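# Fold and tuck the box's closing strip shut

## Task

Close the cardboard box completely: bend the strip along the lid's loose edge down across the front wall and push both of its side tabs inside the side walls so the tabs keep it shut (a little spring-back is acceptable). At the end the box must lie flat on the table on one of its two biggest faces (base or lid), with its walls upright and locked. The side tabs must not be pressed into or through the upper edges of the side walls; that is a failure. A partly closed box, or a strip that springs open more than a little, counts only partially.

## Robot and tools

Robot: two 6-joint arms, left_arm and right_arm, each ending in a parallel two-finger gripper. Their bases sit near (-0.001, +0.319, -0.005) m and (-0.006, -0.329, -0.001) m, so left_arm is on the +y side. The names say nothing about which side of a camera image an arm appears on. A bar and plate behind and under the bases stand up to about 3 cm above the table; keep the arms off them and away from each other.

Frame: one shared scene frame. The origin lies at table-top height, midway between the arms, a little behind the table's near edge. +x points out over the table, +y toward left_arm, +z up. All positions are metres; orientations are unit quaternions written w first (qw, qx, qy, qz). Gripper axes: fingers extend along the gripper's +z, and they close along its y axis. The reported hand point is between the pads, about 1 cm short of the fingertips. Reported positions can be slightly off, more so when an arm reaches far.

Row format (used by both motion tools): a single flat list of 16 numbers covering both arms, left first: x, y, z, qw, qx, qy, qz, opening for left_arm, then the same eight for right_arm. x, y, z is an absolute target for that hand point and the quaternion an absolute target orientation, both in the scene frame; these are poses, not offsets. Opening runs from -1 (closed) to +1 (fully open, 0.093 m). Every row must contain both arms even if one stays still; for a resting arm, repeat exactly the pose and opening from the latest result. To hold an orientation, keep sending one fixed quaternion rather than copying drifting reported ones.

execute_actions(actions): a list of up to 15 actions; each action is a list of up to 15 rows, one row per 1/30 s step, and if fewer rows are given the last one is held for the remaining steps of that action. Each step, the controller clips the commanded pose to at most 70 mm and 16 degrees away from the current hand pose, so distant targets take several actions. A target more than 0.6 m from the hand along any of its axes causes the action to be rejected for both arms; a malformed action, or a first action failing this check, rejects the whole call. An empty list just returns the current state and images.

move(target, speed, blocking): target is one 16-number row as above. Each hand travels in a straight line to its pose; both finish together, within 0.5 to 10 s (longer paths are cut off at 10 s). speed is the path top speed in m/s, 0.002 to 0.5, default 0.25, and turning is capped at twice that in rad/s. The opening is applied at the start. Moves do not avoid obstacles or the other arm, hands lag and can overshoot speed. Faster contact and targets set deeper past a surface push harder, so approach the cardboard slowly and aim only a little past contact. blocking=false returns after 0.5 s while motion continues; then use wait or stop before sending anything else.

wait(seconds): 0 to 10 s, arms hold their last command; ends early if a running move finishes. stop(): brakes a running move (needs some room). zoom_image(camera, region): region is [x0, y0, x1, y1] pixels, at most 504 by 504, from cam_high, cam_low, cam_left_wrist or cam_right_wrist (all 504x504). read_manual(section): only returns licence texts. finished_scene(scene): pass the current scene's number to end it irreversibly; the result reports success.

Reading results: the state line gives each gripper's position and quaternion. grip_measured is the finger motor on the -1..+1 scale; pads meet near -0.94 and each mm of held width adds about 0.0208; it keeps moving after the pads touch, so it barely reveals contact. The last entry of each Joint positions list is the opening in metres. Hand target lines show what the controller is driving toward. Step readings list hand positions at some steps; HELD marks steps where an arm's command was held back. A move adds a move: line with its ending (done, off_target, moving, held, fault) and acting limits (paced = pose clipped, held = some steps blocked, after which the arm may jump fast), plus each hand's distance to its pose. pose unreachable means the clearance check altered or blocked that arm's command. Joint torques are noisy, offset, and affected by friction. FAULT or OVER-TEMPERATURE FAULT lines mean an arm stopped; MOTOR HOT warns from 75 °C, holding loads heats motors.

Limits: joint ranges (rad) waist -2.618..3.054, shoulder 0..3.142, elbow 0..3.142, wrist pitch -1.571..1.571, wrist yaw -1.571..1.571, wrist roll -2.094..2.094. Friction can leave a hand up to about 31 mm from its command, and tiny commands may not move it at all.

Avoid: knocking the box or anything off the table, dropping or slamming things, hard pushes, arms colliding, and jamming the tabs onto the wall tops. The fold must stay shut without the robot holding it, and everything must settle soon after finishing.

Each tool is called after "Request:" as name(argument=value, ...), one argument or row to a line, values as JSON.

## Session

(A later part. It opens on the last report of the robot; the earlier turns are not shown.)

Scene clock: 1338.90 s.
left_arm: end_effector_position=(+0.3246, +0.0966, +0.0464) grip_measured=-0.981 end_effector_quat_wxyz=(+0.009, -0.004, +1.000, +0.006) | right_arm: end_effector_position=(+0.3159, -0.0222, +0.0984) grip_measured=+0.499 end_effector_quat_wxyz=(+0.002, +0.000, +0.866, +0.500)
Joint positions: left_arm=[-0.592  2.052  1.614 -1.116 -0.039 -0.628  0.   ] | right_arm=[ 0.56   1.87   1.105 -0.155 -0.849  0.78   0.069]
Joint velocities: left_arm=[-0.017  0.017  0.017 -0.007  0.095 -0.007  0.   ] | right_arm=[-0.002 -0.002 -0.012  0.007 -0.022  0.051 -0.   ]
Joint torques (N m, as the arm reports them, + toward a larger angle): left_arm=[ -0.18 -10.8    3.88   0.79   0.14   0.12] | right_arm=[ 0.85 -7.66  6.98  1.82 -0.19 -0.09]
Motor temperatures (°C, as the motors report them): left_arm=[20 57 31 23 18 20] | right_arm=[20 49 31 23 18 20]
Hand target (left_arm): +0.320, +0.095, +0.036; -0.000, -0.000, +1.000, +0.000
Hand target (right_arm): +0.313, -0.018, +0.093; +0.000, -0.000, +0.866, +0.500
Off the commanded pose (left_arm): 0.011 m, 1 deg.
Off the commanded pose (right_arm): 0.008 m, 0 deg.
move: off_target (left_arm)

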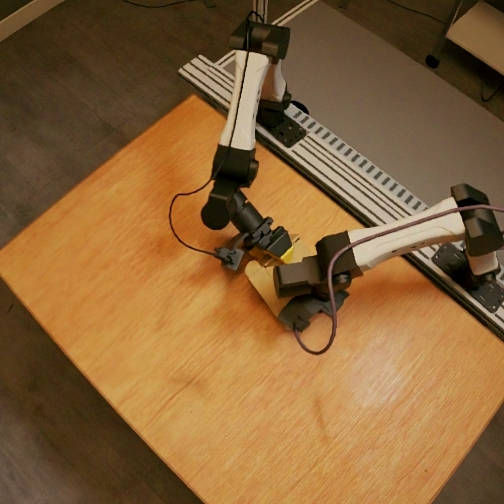

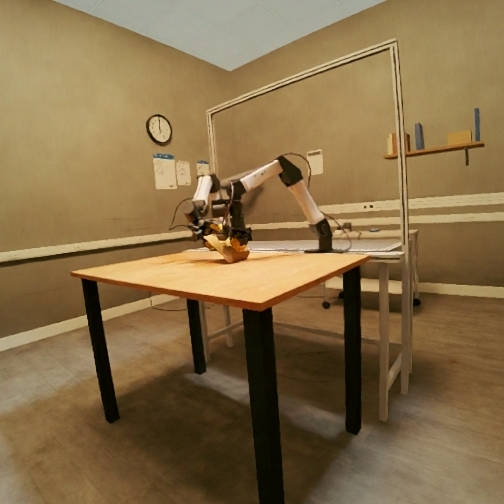

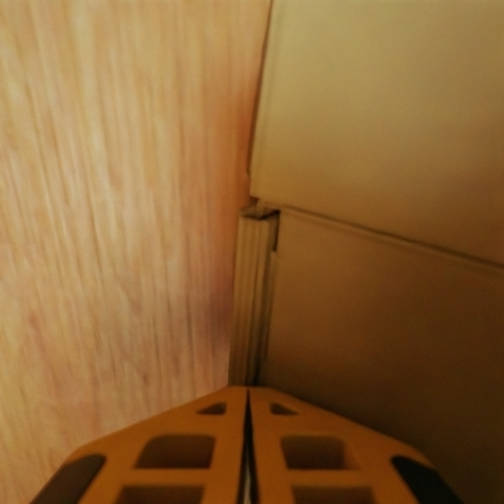

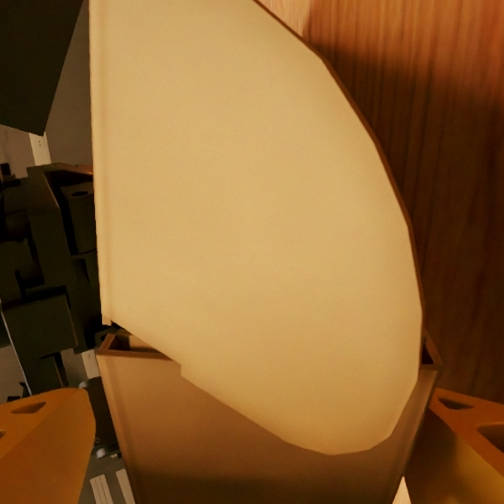

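Request:
move(
  target=[0.32,0.095,0.036,0,0,1,0,-1.0, 0.313,-0.018,0.0925,0,0,0.866,0.5,-0.11],
  speed=0.03,
)

Request:
move(
  target=[0.32,0.105,0.075,0,0,1,0,-1.0, 0.313,-0.018,0.0925,0,0,0.866,0.5,-0.11],
  speed=0.03,
)

Request:
zoom_image(
  camera="cam_low",
  region=[165, 210, 265, 270],
)

Scene clock: 1348.17 s.
left_arm: end_effector_position=(+0.3247, +0.0965, +0.0464) grip_measured=-0.981 end_effector_quat_wxyz=(+0.009, -0.004, +1.000, +0.006) | right_arm: end_effector_position=(+0.3171, -0.0229, +0.0972) grip_measured=-0.102 end_effector_quat_wxyz=(+0.004, +0.004, +0.868, +0.496)
Joint positions: left_arm=[-0.592  2.052  1.614 -1.115 -0.039 -0.628  0.   ] | right_arm=[ 0.56   1.87   1.105 -0.157 -0.838  0.784  0.04 ]
Joint velocities: left_arm=[-0.017  0.017  0.012 -0.037 -0.037  0.007  0.   ] | right_arm=[-0.002 -0.022 -0.007  0.007 -0.051  0.051 -0.   ]
Joint torques (N m, as the arm reports them, + toward a larger angle): left_arm=[ -0.26 -10.66   3.92   0.77   0.12   0.13] | right_arm=[ 0.69 -7.62  7.03  1.92 -0.33 -0.13]
Motor temperatures (°C, as the motors report them): left_arm=[20 58 31 23 18 20] | right_arm=[20 50 31 24 18 20]
Hand target (left_arm): +0.320, +0.095, +0.036; -0.000, -0.000, +1.000, +0.000
Hand target (right_arm): +0.313, -0.018, +0.093; -0.000, -0.000, +0.866, +0.500
Off the commanded pose (left_arm): 0.012 m, 1 deg.
Off the commanded pose (right_arm): 0.008 m, 1 deg.
move: off_target (left_arm)

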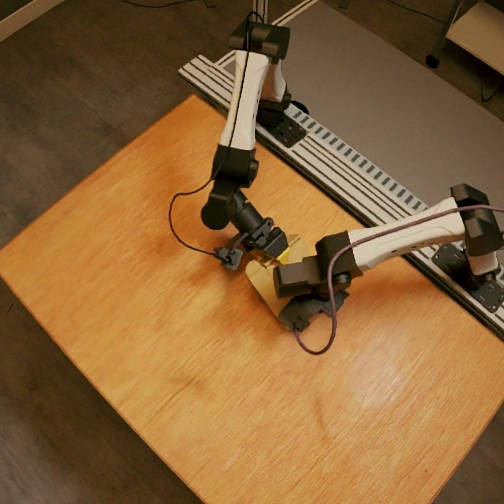

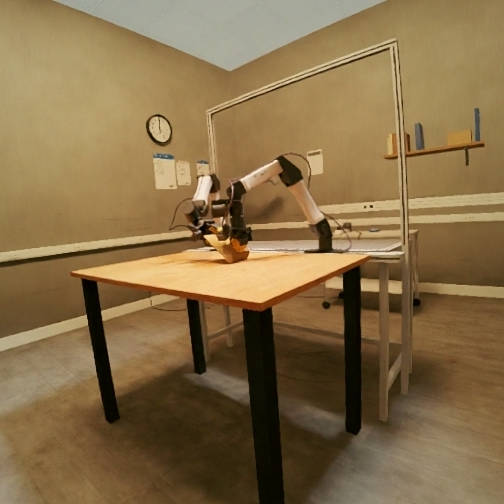

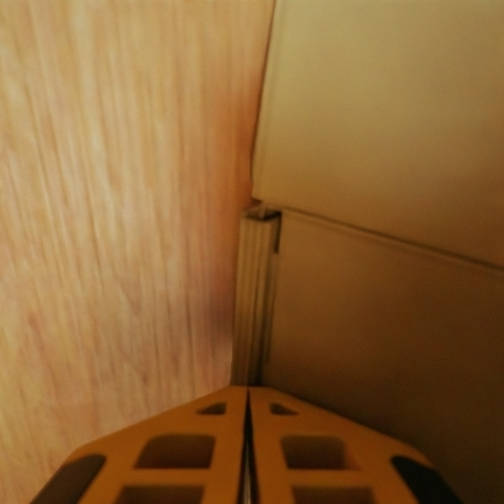

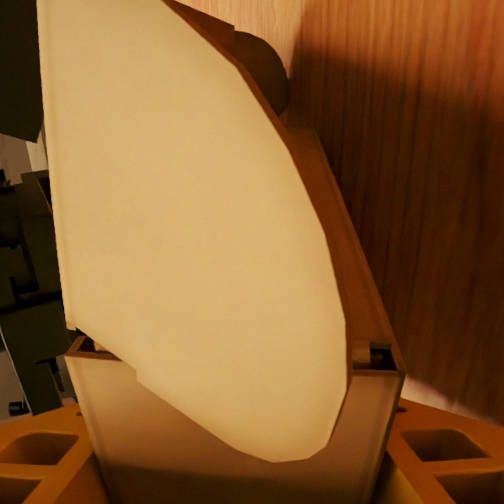

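Scene clock: 1349.57 s.
left_arm: end_effector_position=(+0.3156, +0.1069, +0.0596) grip_measured=-0.981 end_effector_quat_wxyz=(-0.010, -0.001, +1.000, +0.013) | right_arm: end_effector_position=(+0.3173, -0.0230, +0.0971) grip_measured=-0.104 end_effector_quat_wxyz=(+0.005, +0.004, +0.868, +0.496)
Joint positions: left_arm=[-0.58   2.027  1.63  -1.195 -0.027 -0.609  0.   ] | right_arm=[ 0.56   1.87   1.105 -0.156 -0.837  0.784  0.04 ]
Joint velocities: left_arm=[ 0.002 -0.007  0.017  0.022 -0.037  0.022  0.   ] | right_arm=[-0.007 -0.002 -0.012  0.051  0.022 -0.051  0.   ]
Joint torques (N m, as the arm reports them, + toward a larger angle): left_arm=[  0.41 -12.63   9.33   0.2    0.07   0.12] | right_arm=[ 0.68 -7.61  7.01  1.93 -0.34 -0.13]
Motor temperatures (°C, as the motors report them): left_arm=[20 58 31 23 18 20] | right_arm=[20 50 31 24 18 20]
Hand target (left_arm): +0.320, +0.105, +0.075; +0.000, -0.000, +1.000, +0.000
Hand target (right_arm): +0.313, -0.018, +0.093; -0.000, -0.000, +0.866, +0.500
Off the commanded pose (left_arm): 0.016 m, 2 deg.
Off the commanded pose (right_arm): 0.008 m, 1 deg.
move: off_target (left_arm)

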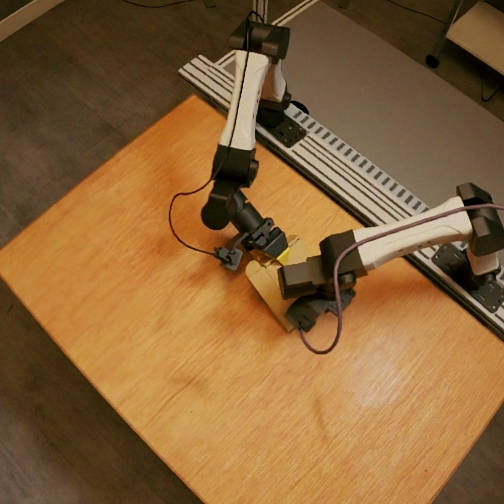

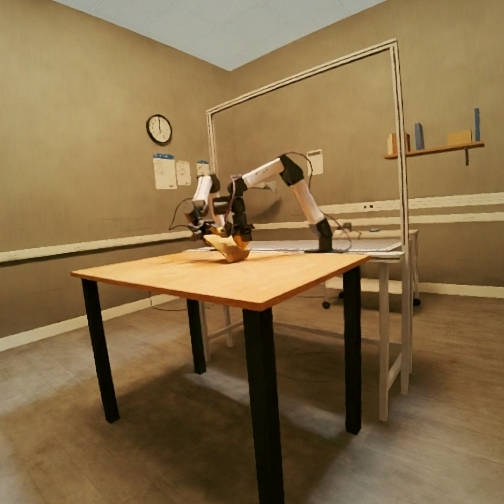

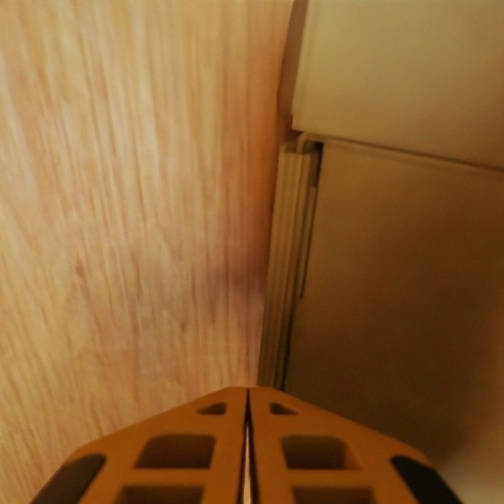

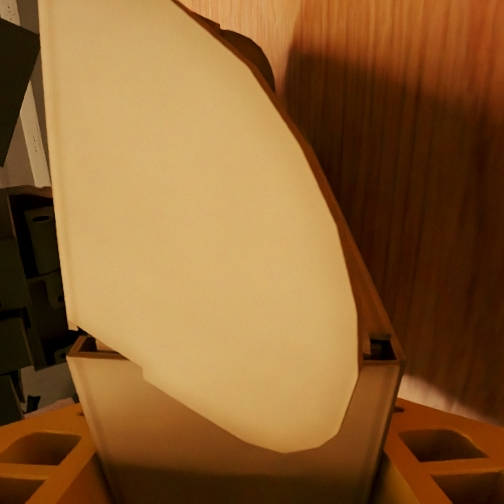

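Region (165, 210, 265, 270) of cam_low's 504x504 image, scaled by 5.040, with more detail than that image has; it fills the top 302 rows of this view, and the rest is white.

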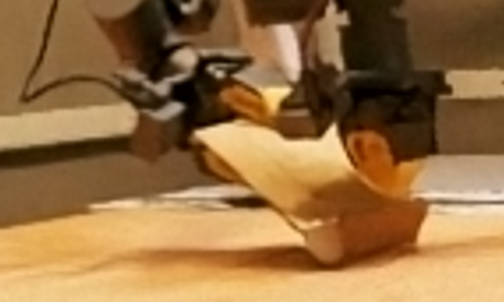

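Request:
move(
  target=[0.22,0.25,0.20,0.216,0,0.976,0,-1.0, 0.313,-0.02,0.175,0,0,0.866,0.5,-0.14],
  speed=0.08,
)

Request:
move(
  target=[0.22,0.25,0.20,0.216,0,0.976,0,-1.0, 0.313,-0.02,0.175,0.4056,-0.5793,0.5793,0.4056,-0.14],
  speed=0.2,
)

Scene clock: 1376.63 s.
left_arm: end_effector_position=(+0.2245, +0.2416, +0.2058) grip_measured=-0.981 end_effector_quat_wxyz=(+0.224, -0.004, +0.974, -0.010) | right_arm: end_effector_position=(+0.3151, -0.0263, +0.1592) grip_measured=-0.132 end_effector_quat_wxyz=(-0.006, +0.011, +0.871, +0.491)
Joint positions: left_arm=[-0.467  1.084  1.188 -1.249 -0.208 -0.455  0.   ] | right_arm=[ 0.56   1.777  1.266 -0.437 -0.836  0.786  0.039]
Joint velocities: left_arm=[-0.022 -0.007 -0.002 -0.037 -0.037  0.066  0.   ] | right_arm=[-0.012  0.007 -0.002 -0.051  0.037  0.007 -0.001]
Joint torques (N m, as the arm reports them, + toward a larger angle): left_arm=[ 0.43 -3.28  5.37  1.13 -0.19  0.12] | right_arm=[ 0.82 -9.57 11.22  1.57 -0.34 -0.12]
Motor temperatures (°C, as the motors report them): left_arm=[20 62 33 22 18 20] | right_arm=[20 51 31 25 18 20]
Hand target (left_arm): +0.219, +0.248, +0.200; +0.215, -0.002, +0.977, +0.001
Hand target (right_arm): +0.312, -0.020, +0.175; +0.000, -0.000, +0.866, +0.500
Off the commanded pose (left_arm): 0.011 m, 2 deg.
Off the commanded pose (right_arm): 0.017 m, 2 deg.
move: off_target (left_arm, right_arm)

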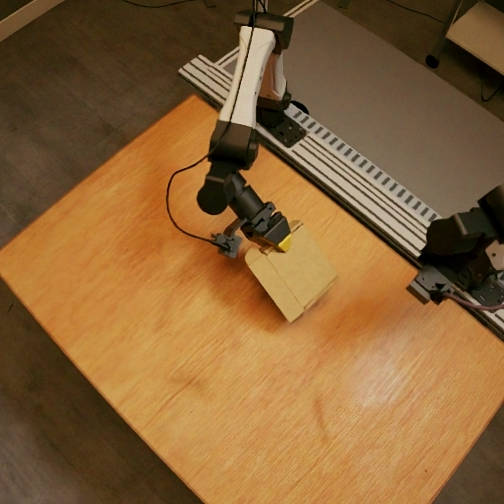

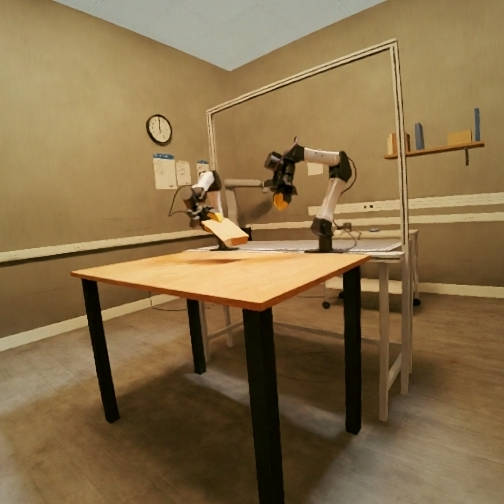

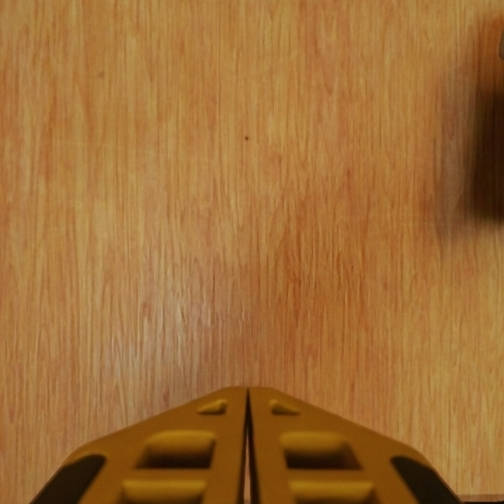

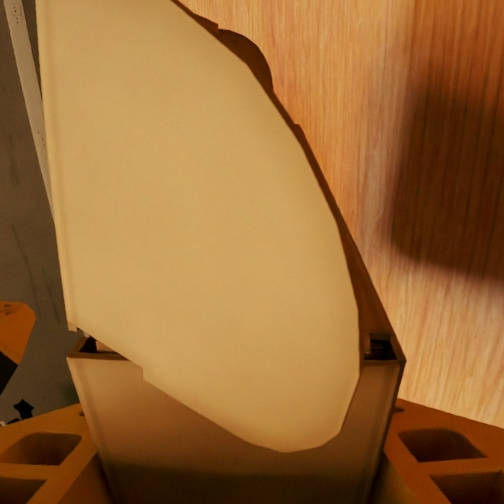

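Scene clock: 1381.17 s.
left_arm: end_effector_position=(+0.2257, +0.2451, +0.2057) grip_measured=-0.981 end_effector_quat_wxyz=(+0.224, -0.001, +0.974, -0.006) | right_arm: end_effector_position=(+0.3119, -0.0189, +0.1711) grip_measured=-0.132 end_effector_quat_wxyz=(-0.393, +0.574, -0.593, -0.406)
Joint positions: left_arm=[-0.451  1.084  1.188 -1.249 -0.208 -0.434  0.   ] | right_arm=[ 0.549  1.746  1.128 -0.131 -0.961 -0.625  0.039]
Joint velocities: left_arm=[-0.012  0.017  0.017 -0.037  0.066  0.037  0.   ] | right_arm=[-0.002  0.002 -0.002 -0.066  0.022 -0.007 -0.001]
Joint torques (N m, as the arm reports them, + toward a larger angle): left_arm=[ 0.45 -3.5   5.2   1.1  -0.12  0.13] | right_arm=[-0.87 -8.01  8.32  2.   -0.42 -0.27]
Motor temperatures (°C, as the motors report them): left_arm=[20 60 33 22 18 20] | right_arm=[20 51 31 26 18 20]
Hand target (left_arm): +0.220, +0.250, +0.200; +0.216, +0.000, +0.976, +0.000
Hand target (right_arm): +0.313, -0.020, +0.175; -0.406, +0.579, -0.580, -0.405
Off the commanded pose (left_arm): 0.009 m, 1 deg.
Off the commanded pose (right_arm): 0.004 m, 2 deg.
move: done

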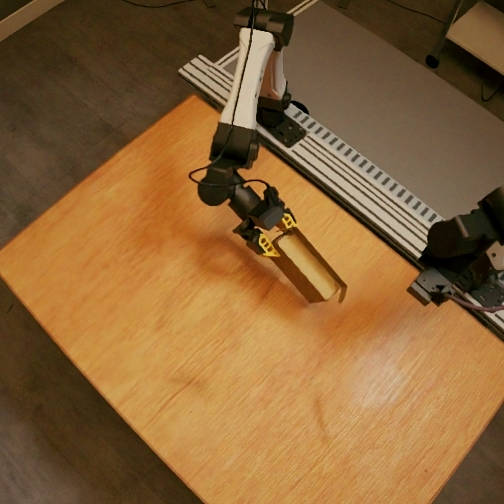

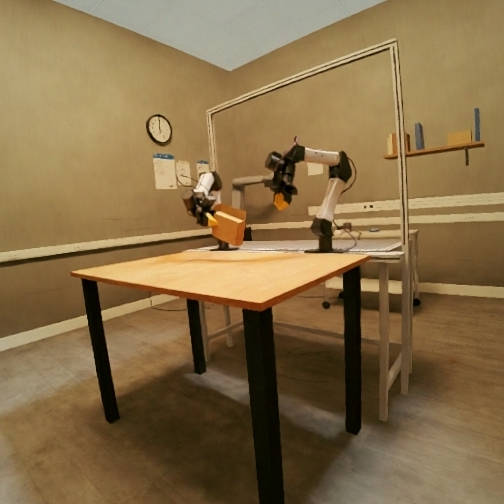

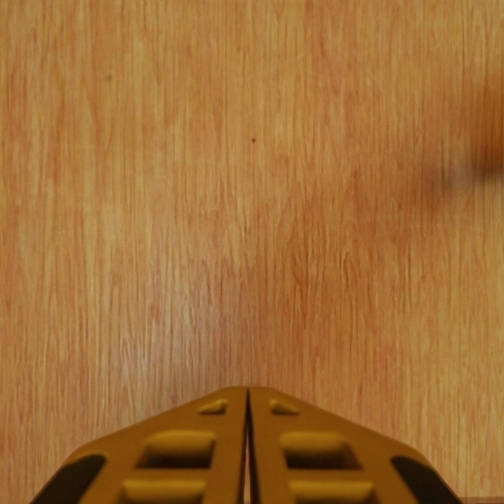

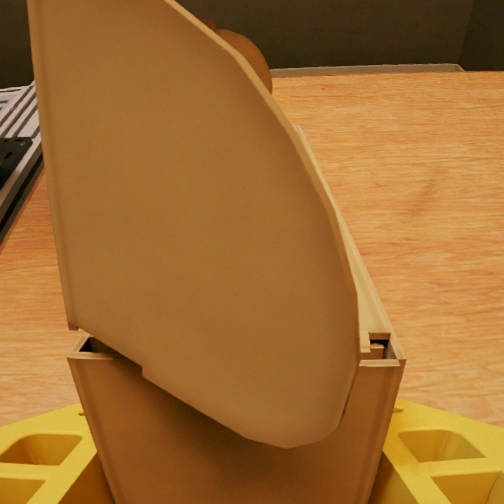

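Request:
move(
  target=[0.22,0.25,0.20,0.216,0,0.976,0,-1.0, 0.313,-0.02,0.16,0.6157,-0.788,0,0,-0.14],
  speed=0.2,
)

Scene clock: 1389.33 s.
left_arm: end_effector_position=(+0.2257, +0.2451, +0.2057) grip_measured=-0.981 end_effector_quat_wxyz=(+0.224, -0.001, +0.974, -0.006) | right_arm: end_effector_position=(+0.3141, -0.0178, +0.1652) grip_measured=-0.132 end_effector_quat_wxyz=(-0.613, +0.790, -0.007, -0.001)
Joint positions: left_arm=[-0.451  1.084  1.188 -1.249 -0.208 -0.434  0.   ] | right_arm=[ 0.533  1.773  1.008  0.188 -1.034 -2.077  0.039]
Joint velocities: left_arm=[-0.002 -0.002 -0.007 -0.051 -0.022  0.037  0.   ] | right_arm=[-0.002  0.002 -0.012  0.007 -0.022 -0.051  0.   ]
Joint torques (N m, as the arm reports them, + toward a larger angle): left_arm=[ 0.43 -3.52  5.28  1.13 -0.13  0.13] | right_arm=[-0.81 -6.95  6.86  2.02 -0.32 -0.23]
Motor temperatures (°C, as the motors report them): left_arm=[20 57 33 23 18 20] | right_arm=[20 51 31 26 18 20]
Hand target (left_arm): +0.220, +0.250, +0.200; +0.216, +0.000, +0.976, +0.000
Hand target (right_arm): +0.313, -0.020, +0.160; -0.616, +0.788, -0.001, +0.000
Off the commanded pose (left_arm): 0.009 m, 1 deg.
Off the commanded pose (right_arm): 0.006 m, 1 deg.
move: done

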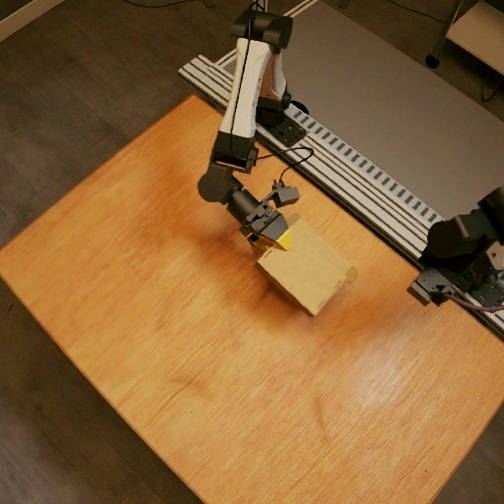

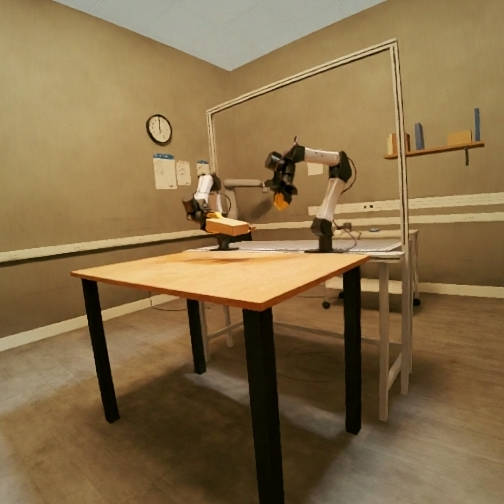

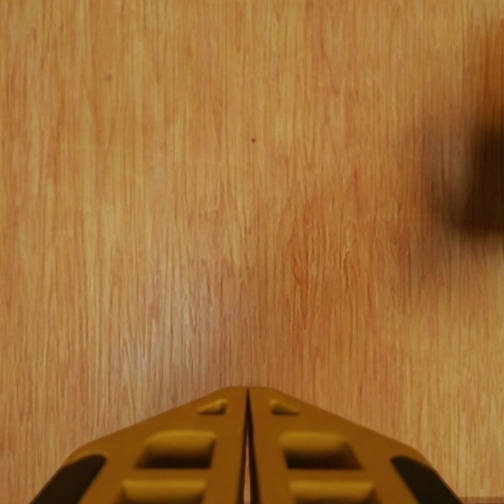

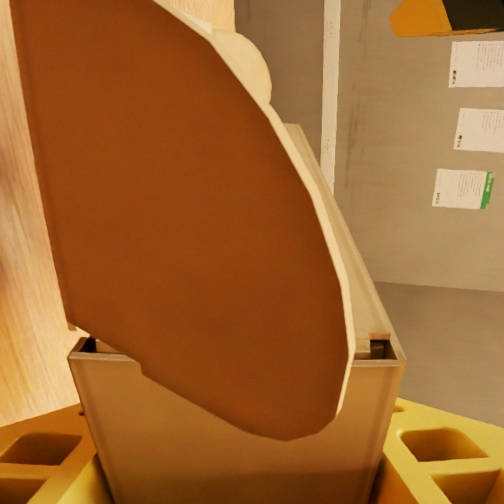

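Request:
move(
  target=[0.22,0.25,0.20,0.216,0,0.976,0,-1.0, 0.318,-0.02,0.056,0.6157,-0.788,0,0,-0.14],
  speed=0.05,
)

Request:
zoom_image(
  camera="cam_low",
  region=[165, 210, 285, 275],
)

Scene clock: 1408.33 s.
left_arm: end_effector_position=(+0.2257, +0.2451, +0.2057) grip_measured=-0.981 end_effector_quat_wxyz=(+0.224, -0.001, +0.974, -0.006) | right_arm: end_effector_position=(+0.3201, -0.0174, +0.0589) grip_measured=-0.132 end_effector_quat_wxyz=(-0.612, +0.791, -0.007, -0.003)
Joint positions: left_arm=[-0.451  1.084  1.188 -1.249 -0.208 -0.434  0.   ] | right_arm=[ 0.518  2.078  0.899  0.582 -1.049 -2.095  0.039]
Joint velocities: left_arm=[-0.002 -0.012  0.007  0.037 -0.11  -0.007  0.   ] | right_arm=[ 0.002 -0.002  0.002 -0.007 -0.037 -0.007  0.   ]
Joint torques (N m, as the arm reports them, + toward a larger angle): left_arm=[ 0.52 -3.5   5.26  1.14 -0.13  0.12] | right_arm=[-0.77 -7.99  5.2   1.98 -0.37 -0.17]
Motor temperatures (°C, as the motors report them): left_arm=[20 51 32 24 18 20] | right_arm=[20 50 30 27 18 20]
Hand target (left_arm): +0.220, +0.250, +0.200; +0.216, +0.000, +0.976, +0.000
Hand target (right_arm): +0.319, -0.020, +0.056; -0.616, +0.788, -0.001, -0.000
Off the commanded pose (left_arm): 0.009 m, 1 deg.
Off the commanded pose (right_arm): 0.004 m, 1 deg.
joint sent to its limit (right arm) — the command would take joint 6 (wrist roll) past its lower limit, so that joint was sent only as far as its limit.
move: done

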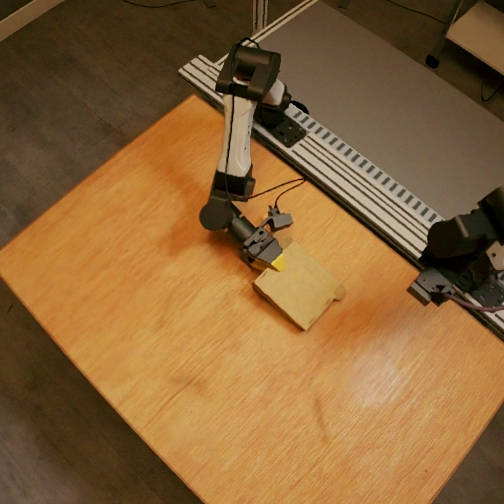

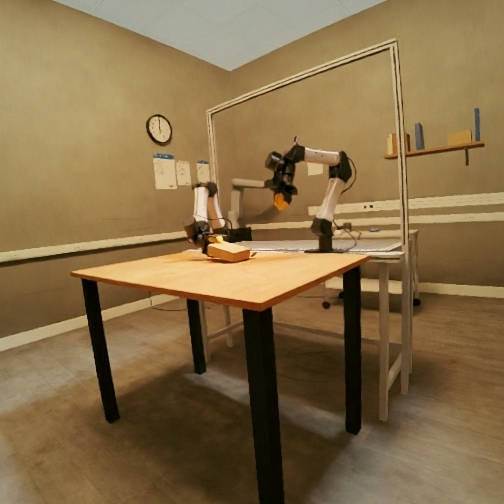

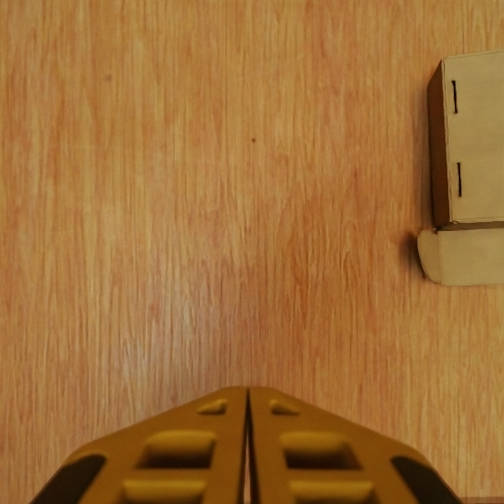

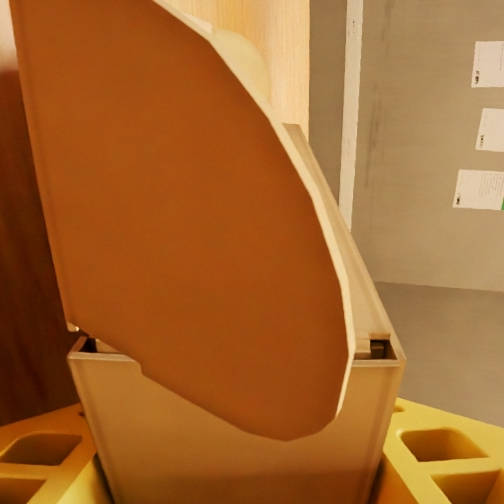

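Region (165, 210, 285, 275) of cam_low's 504x504 image, scaled by 4.200, with more detail than that image has; it fills the top 273 rows of this view, and the rest is white.

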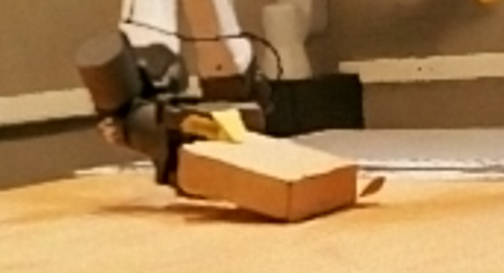

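Request:
move(
  target=[0.22,0.25,0.20,0.216,0,0.976,0,-1.0, 0.318,-0.022,0.053,0.6157,-0.788,0,0,0.12],
  speed=0.01,
)

Request:
move(
  target=[0.22,0.25,0.20,0.216,0,0.976,0,-1.0, 0.318,-0.048,0.050,0.6157,-0.788,0,0,0.12],
  speed=0.012,
)

Request:
zoom_image(
  camera="cam_low",
  region=[165, 210, 285, 275],
)

Scene clock: 1421.27 s.
left_arm: end_effector_position=(+0.2257, +0.2451, +0.2057) grip_measured=-0.981 end_effector_quat_wxyz=(+0.224, -0.001, +0.974, -0.006) | right_arm: end_effector_position=(+0.3203, -0.0194, +0.0567) grip_measured=+0.118 end_effector_quat_wxyz=(-0.614, +0.789, -0.006, -0.000)
Joint positions: left_arm=[-0.451  1.084  1.188 -1.249 -0.208 -0.433  0.   ] | right_arm=[ 0.512  2.086  0.891  0.606 -1.054 -2.095  0.051]
Joint velocities: left_arm=[-0.007 -0.007 -0.007 -0.037 -0.022 -0.037  0.   ] | right_arm=[-0.002 -0.017 -0.007  0.007 -0.007 -0.051 -0.001]
Joint torques (N m, as the arm reports them, + toward a larger angle): left_arm=[ 0.37 -3.65  5.27  1.15 -0.1   0.12] | right_arm=[-0.71 -7.99  5.01  1.92 -0.33 -0.16]
Motor temperatures (°C, as the motors report them): left_arm=[20 49 32 24 18 20] | right_arm=[20 50 30 27 18 20]
Hand target (left_arm): +0.220, +0.250, +0.200; +0.216, +0.000, +0.976, +0.000
Hand target (right_arm): +0.318, -0.022, +0.053; -0.617, +0.787, -0.002, +0.000
Off the commanded pose (left_arm): 0.009 m, 1 deg.
Off the commanded pose (right_arm): 0.005 m, 1 deg.
joint sent to its limit (right arm) — the command would take joint 6 (wrist roll) past its lower limit, so that joint was sent only as far as its limit.
move: done

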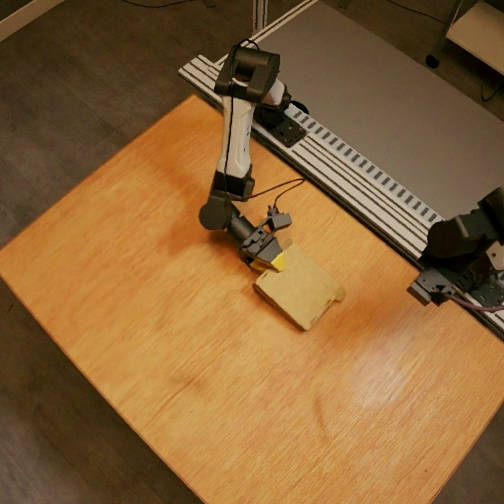

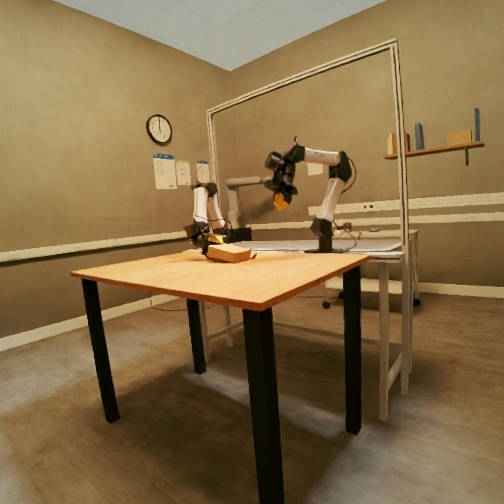

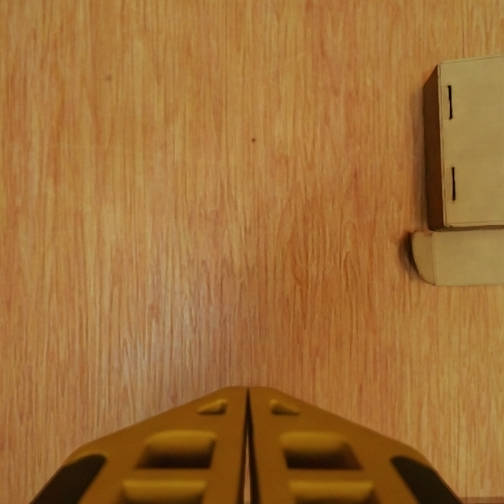

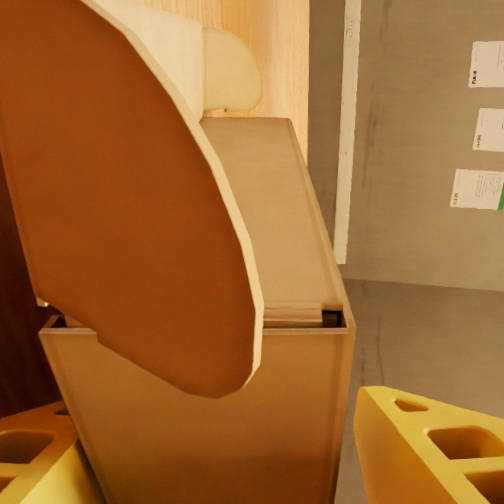

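Scene clock: 1423.93 s.
left_arm: end_effector_position=(+0.2257, +0.2451, +0.2057) grip_measured=-0.981 end_effector_quat_wxyz=(+0.224, -0.001, +0.974, -0.006) | right_arm: end_effector_position=(+0.3204, -0.0443, +0.0524) grip_measured=+0.118 end_effector_quat_wxyz=(-0.626, +0.780, -0.017, +0.001)
Joint positions: left_arm=[-0.451  1.084  1.188 -1.249 -0.208 -0.433  0.   ] | right_arm=[ 0.446  2.086  0.83   0.669 -1.11  -2.095  0.051]
Joint velocities: left_arm=[ 0.007  0.002  0.002 -0.066  0.007 -0.051  0.   ] | right_arm=[ 0.007  0.007 -0.007 -0.022 -0.007 -0.022  0.   ]
Joint torques (N m, as the arm reports them, + toward a larger angle): left_arm=[ 0.44 -3.55  5.23  1.15 -0.11  0.1 ] | right_arm=[-0.82 -8.17  4.23  1.85 -0.33 -0.16]
Motor temperatures (°C, as the motors report them): left_arm=[20 48 32 24 18 20] | right_arm=[20 51 30 27 18 20]
Hand target (left_arm): +0.220, +0.250, +0.200; +0.216, +0.000, +0.976, +0.000
Hand target (right_arm): +0.318, -0.048, +0.050; -0.627, +0.779, -0.015, +0.003
Off the commanded pose (left_arm): 0.009 m, 1 deg.
Off the commanded pose (right_arm): 0.005 m, 2 deg.
joint sent to its limit (right arm) — the command would take joint 6 (wrist roll) past its lower limit, so that joint was sent only as far as its limit.
move: done

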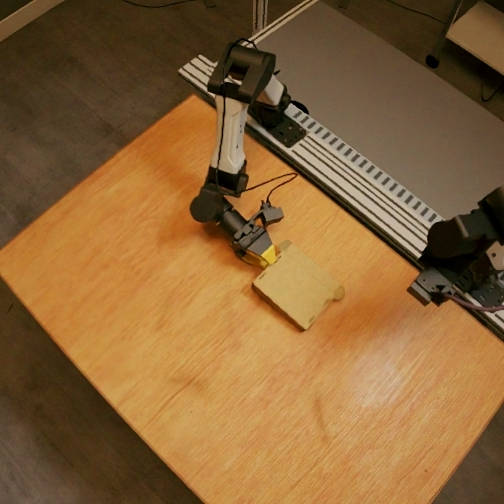

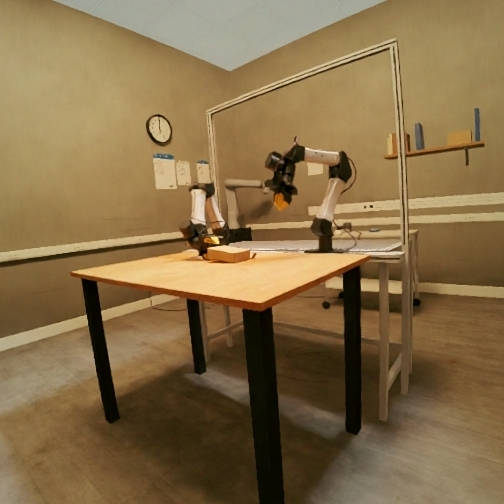

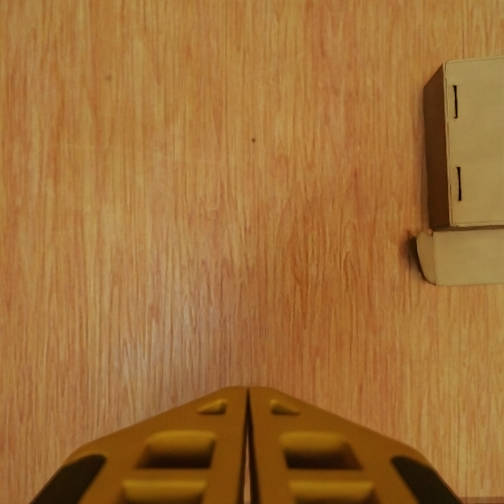

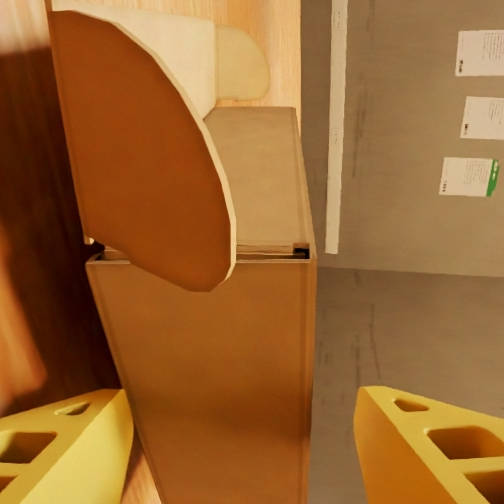

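Region (165, 210, 285, 275) of cam_low's 504x504 image, scaled by 4.200, with more detail than that image has; it fills the top 273 rows of this view, and the rest is white.

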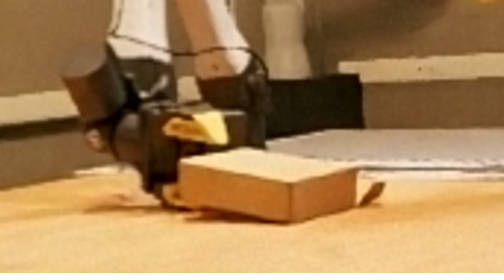

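Request:
move(
  target=[0.22,0.25,0.20,0.216,0,0.976,0,-1.0, 0.318,-0.066,0.046,0.6157,-0.788,0,0,0.2],
  speed=0.01,
)

Request:
zoom_image(
  camera="cam_low",
  region=[165, 210, 285, 275],
)

Scene clock: 1432.13 s.
left_arm: end_effector_position=(+0.2257, +0.2451, +0.2057) grip_measured=-0.981 end_effector_quat_wxyz=(+0.224, -0.001, +0.974, -0.006) | right_arm: end_effector_position=(+0.3212, -0.0610, +0.0545) grip_measured=+0.198 end_effector_quat_wxyz=(-0.639, +0.769, -0.014, +0.010)
Joint positions: left_arm=[-0.451  1.084  1.188 -1.249 -0.208 -0.433  0.   ] | right_arm=[ 0.398  2.086  0.794  0.732 -1.159 -2.097  0.055]
Joint velocities: left_arm=[-0.002 -0.002  0.002  0.051 -0.037 -0.037  0.   ] | right_arm=[ 0.002  0.017 -0.007  0.066 -0.037  0.007  0.   ]
Joint torques (N m, as the arm reports them, + toward a larger angle): left_arm=[ 0.51 -3.5   5.13  1.15 -0.12  0.14] | right_arm=[-1.   -7.36  3.87  1.69 -0.24 -0.15]
Motor temperatures (°C, as the motors report them): left_arm=[20 47 32 24 18 20] | right_arm=[20 51 29 27 18 20]
Hand target (left_arm): +0.220, +0.250, +0.200; +0.216, +0.000, +0.976, +0.000
Hand target (right_arm): +0.318, -0.065, +0.046; -0.636, +0.771, -0.023, +0.006
Off the commanded pose (left_arm): 0.009 m, 1 deg.
Off the commanded pose (right_arm): 0.010 m, 4 deg.
joint sent to its limit (right arm) — the command would take joint 6 (wrist roll) past its lower limit, so that joint was sent only as far as its limit.
move: off_target (right_arm)

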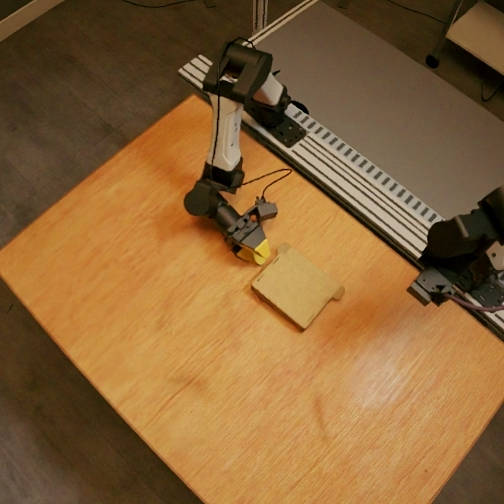

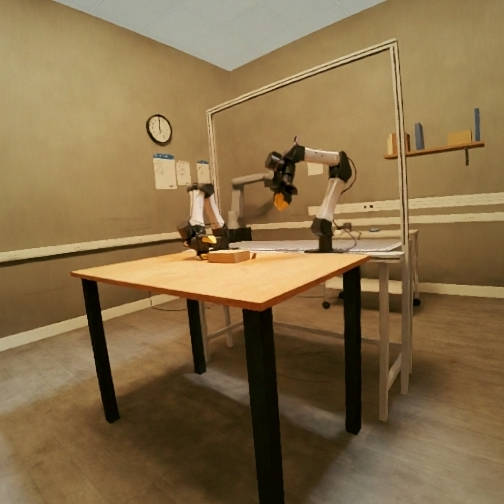

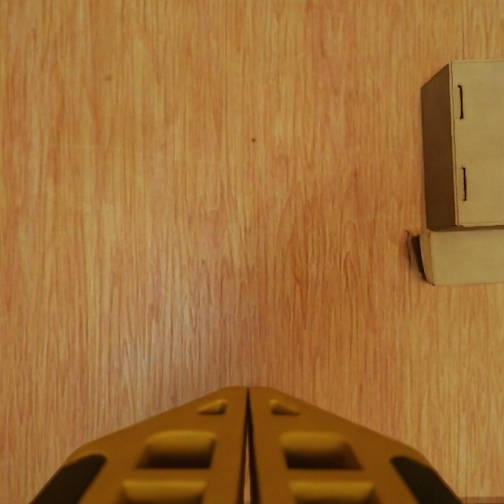

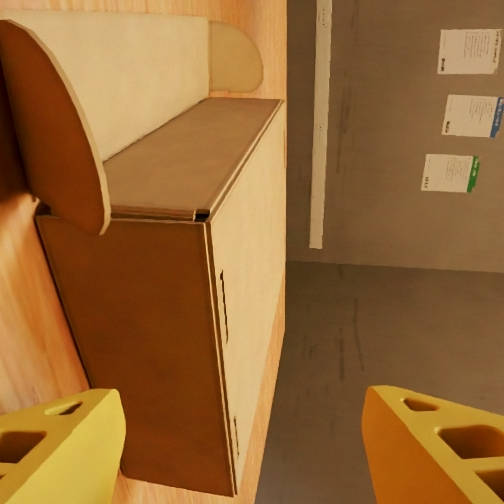

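Region (165, 210, 285, 275) of cam_low's 504x504 image, scaled by 4.200, with more detail than that image has; it fills the top 273 rows of this view, and the rest is white.

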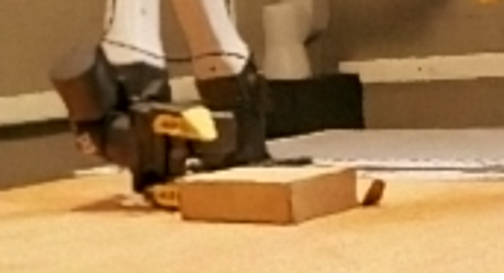

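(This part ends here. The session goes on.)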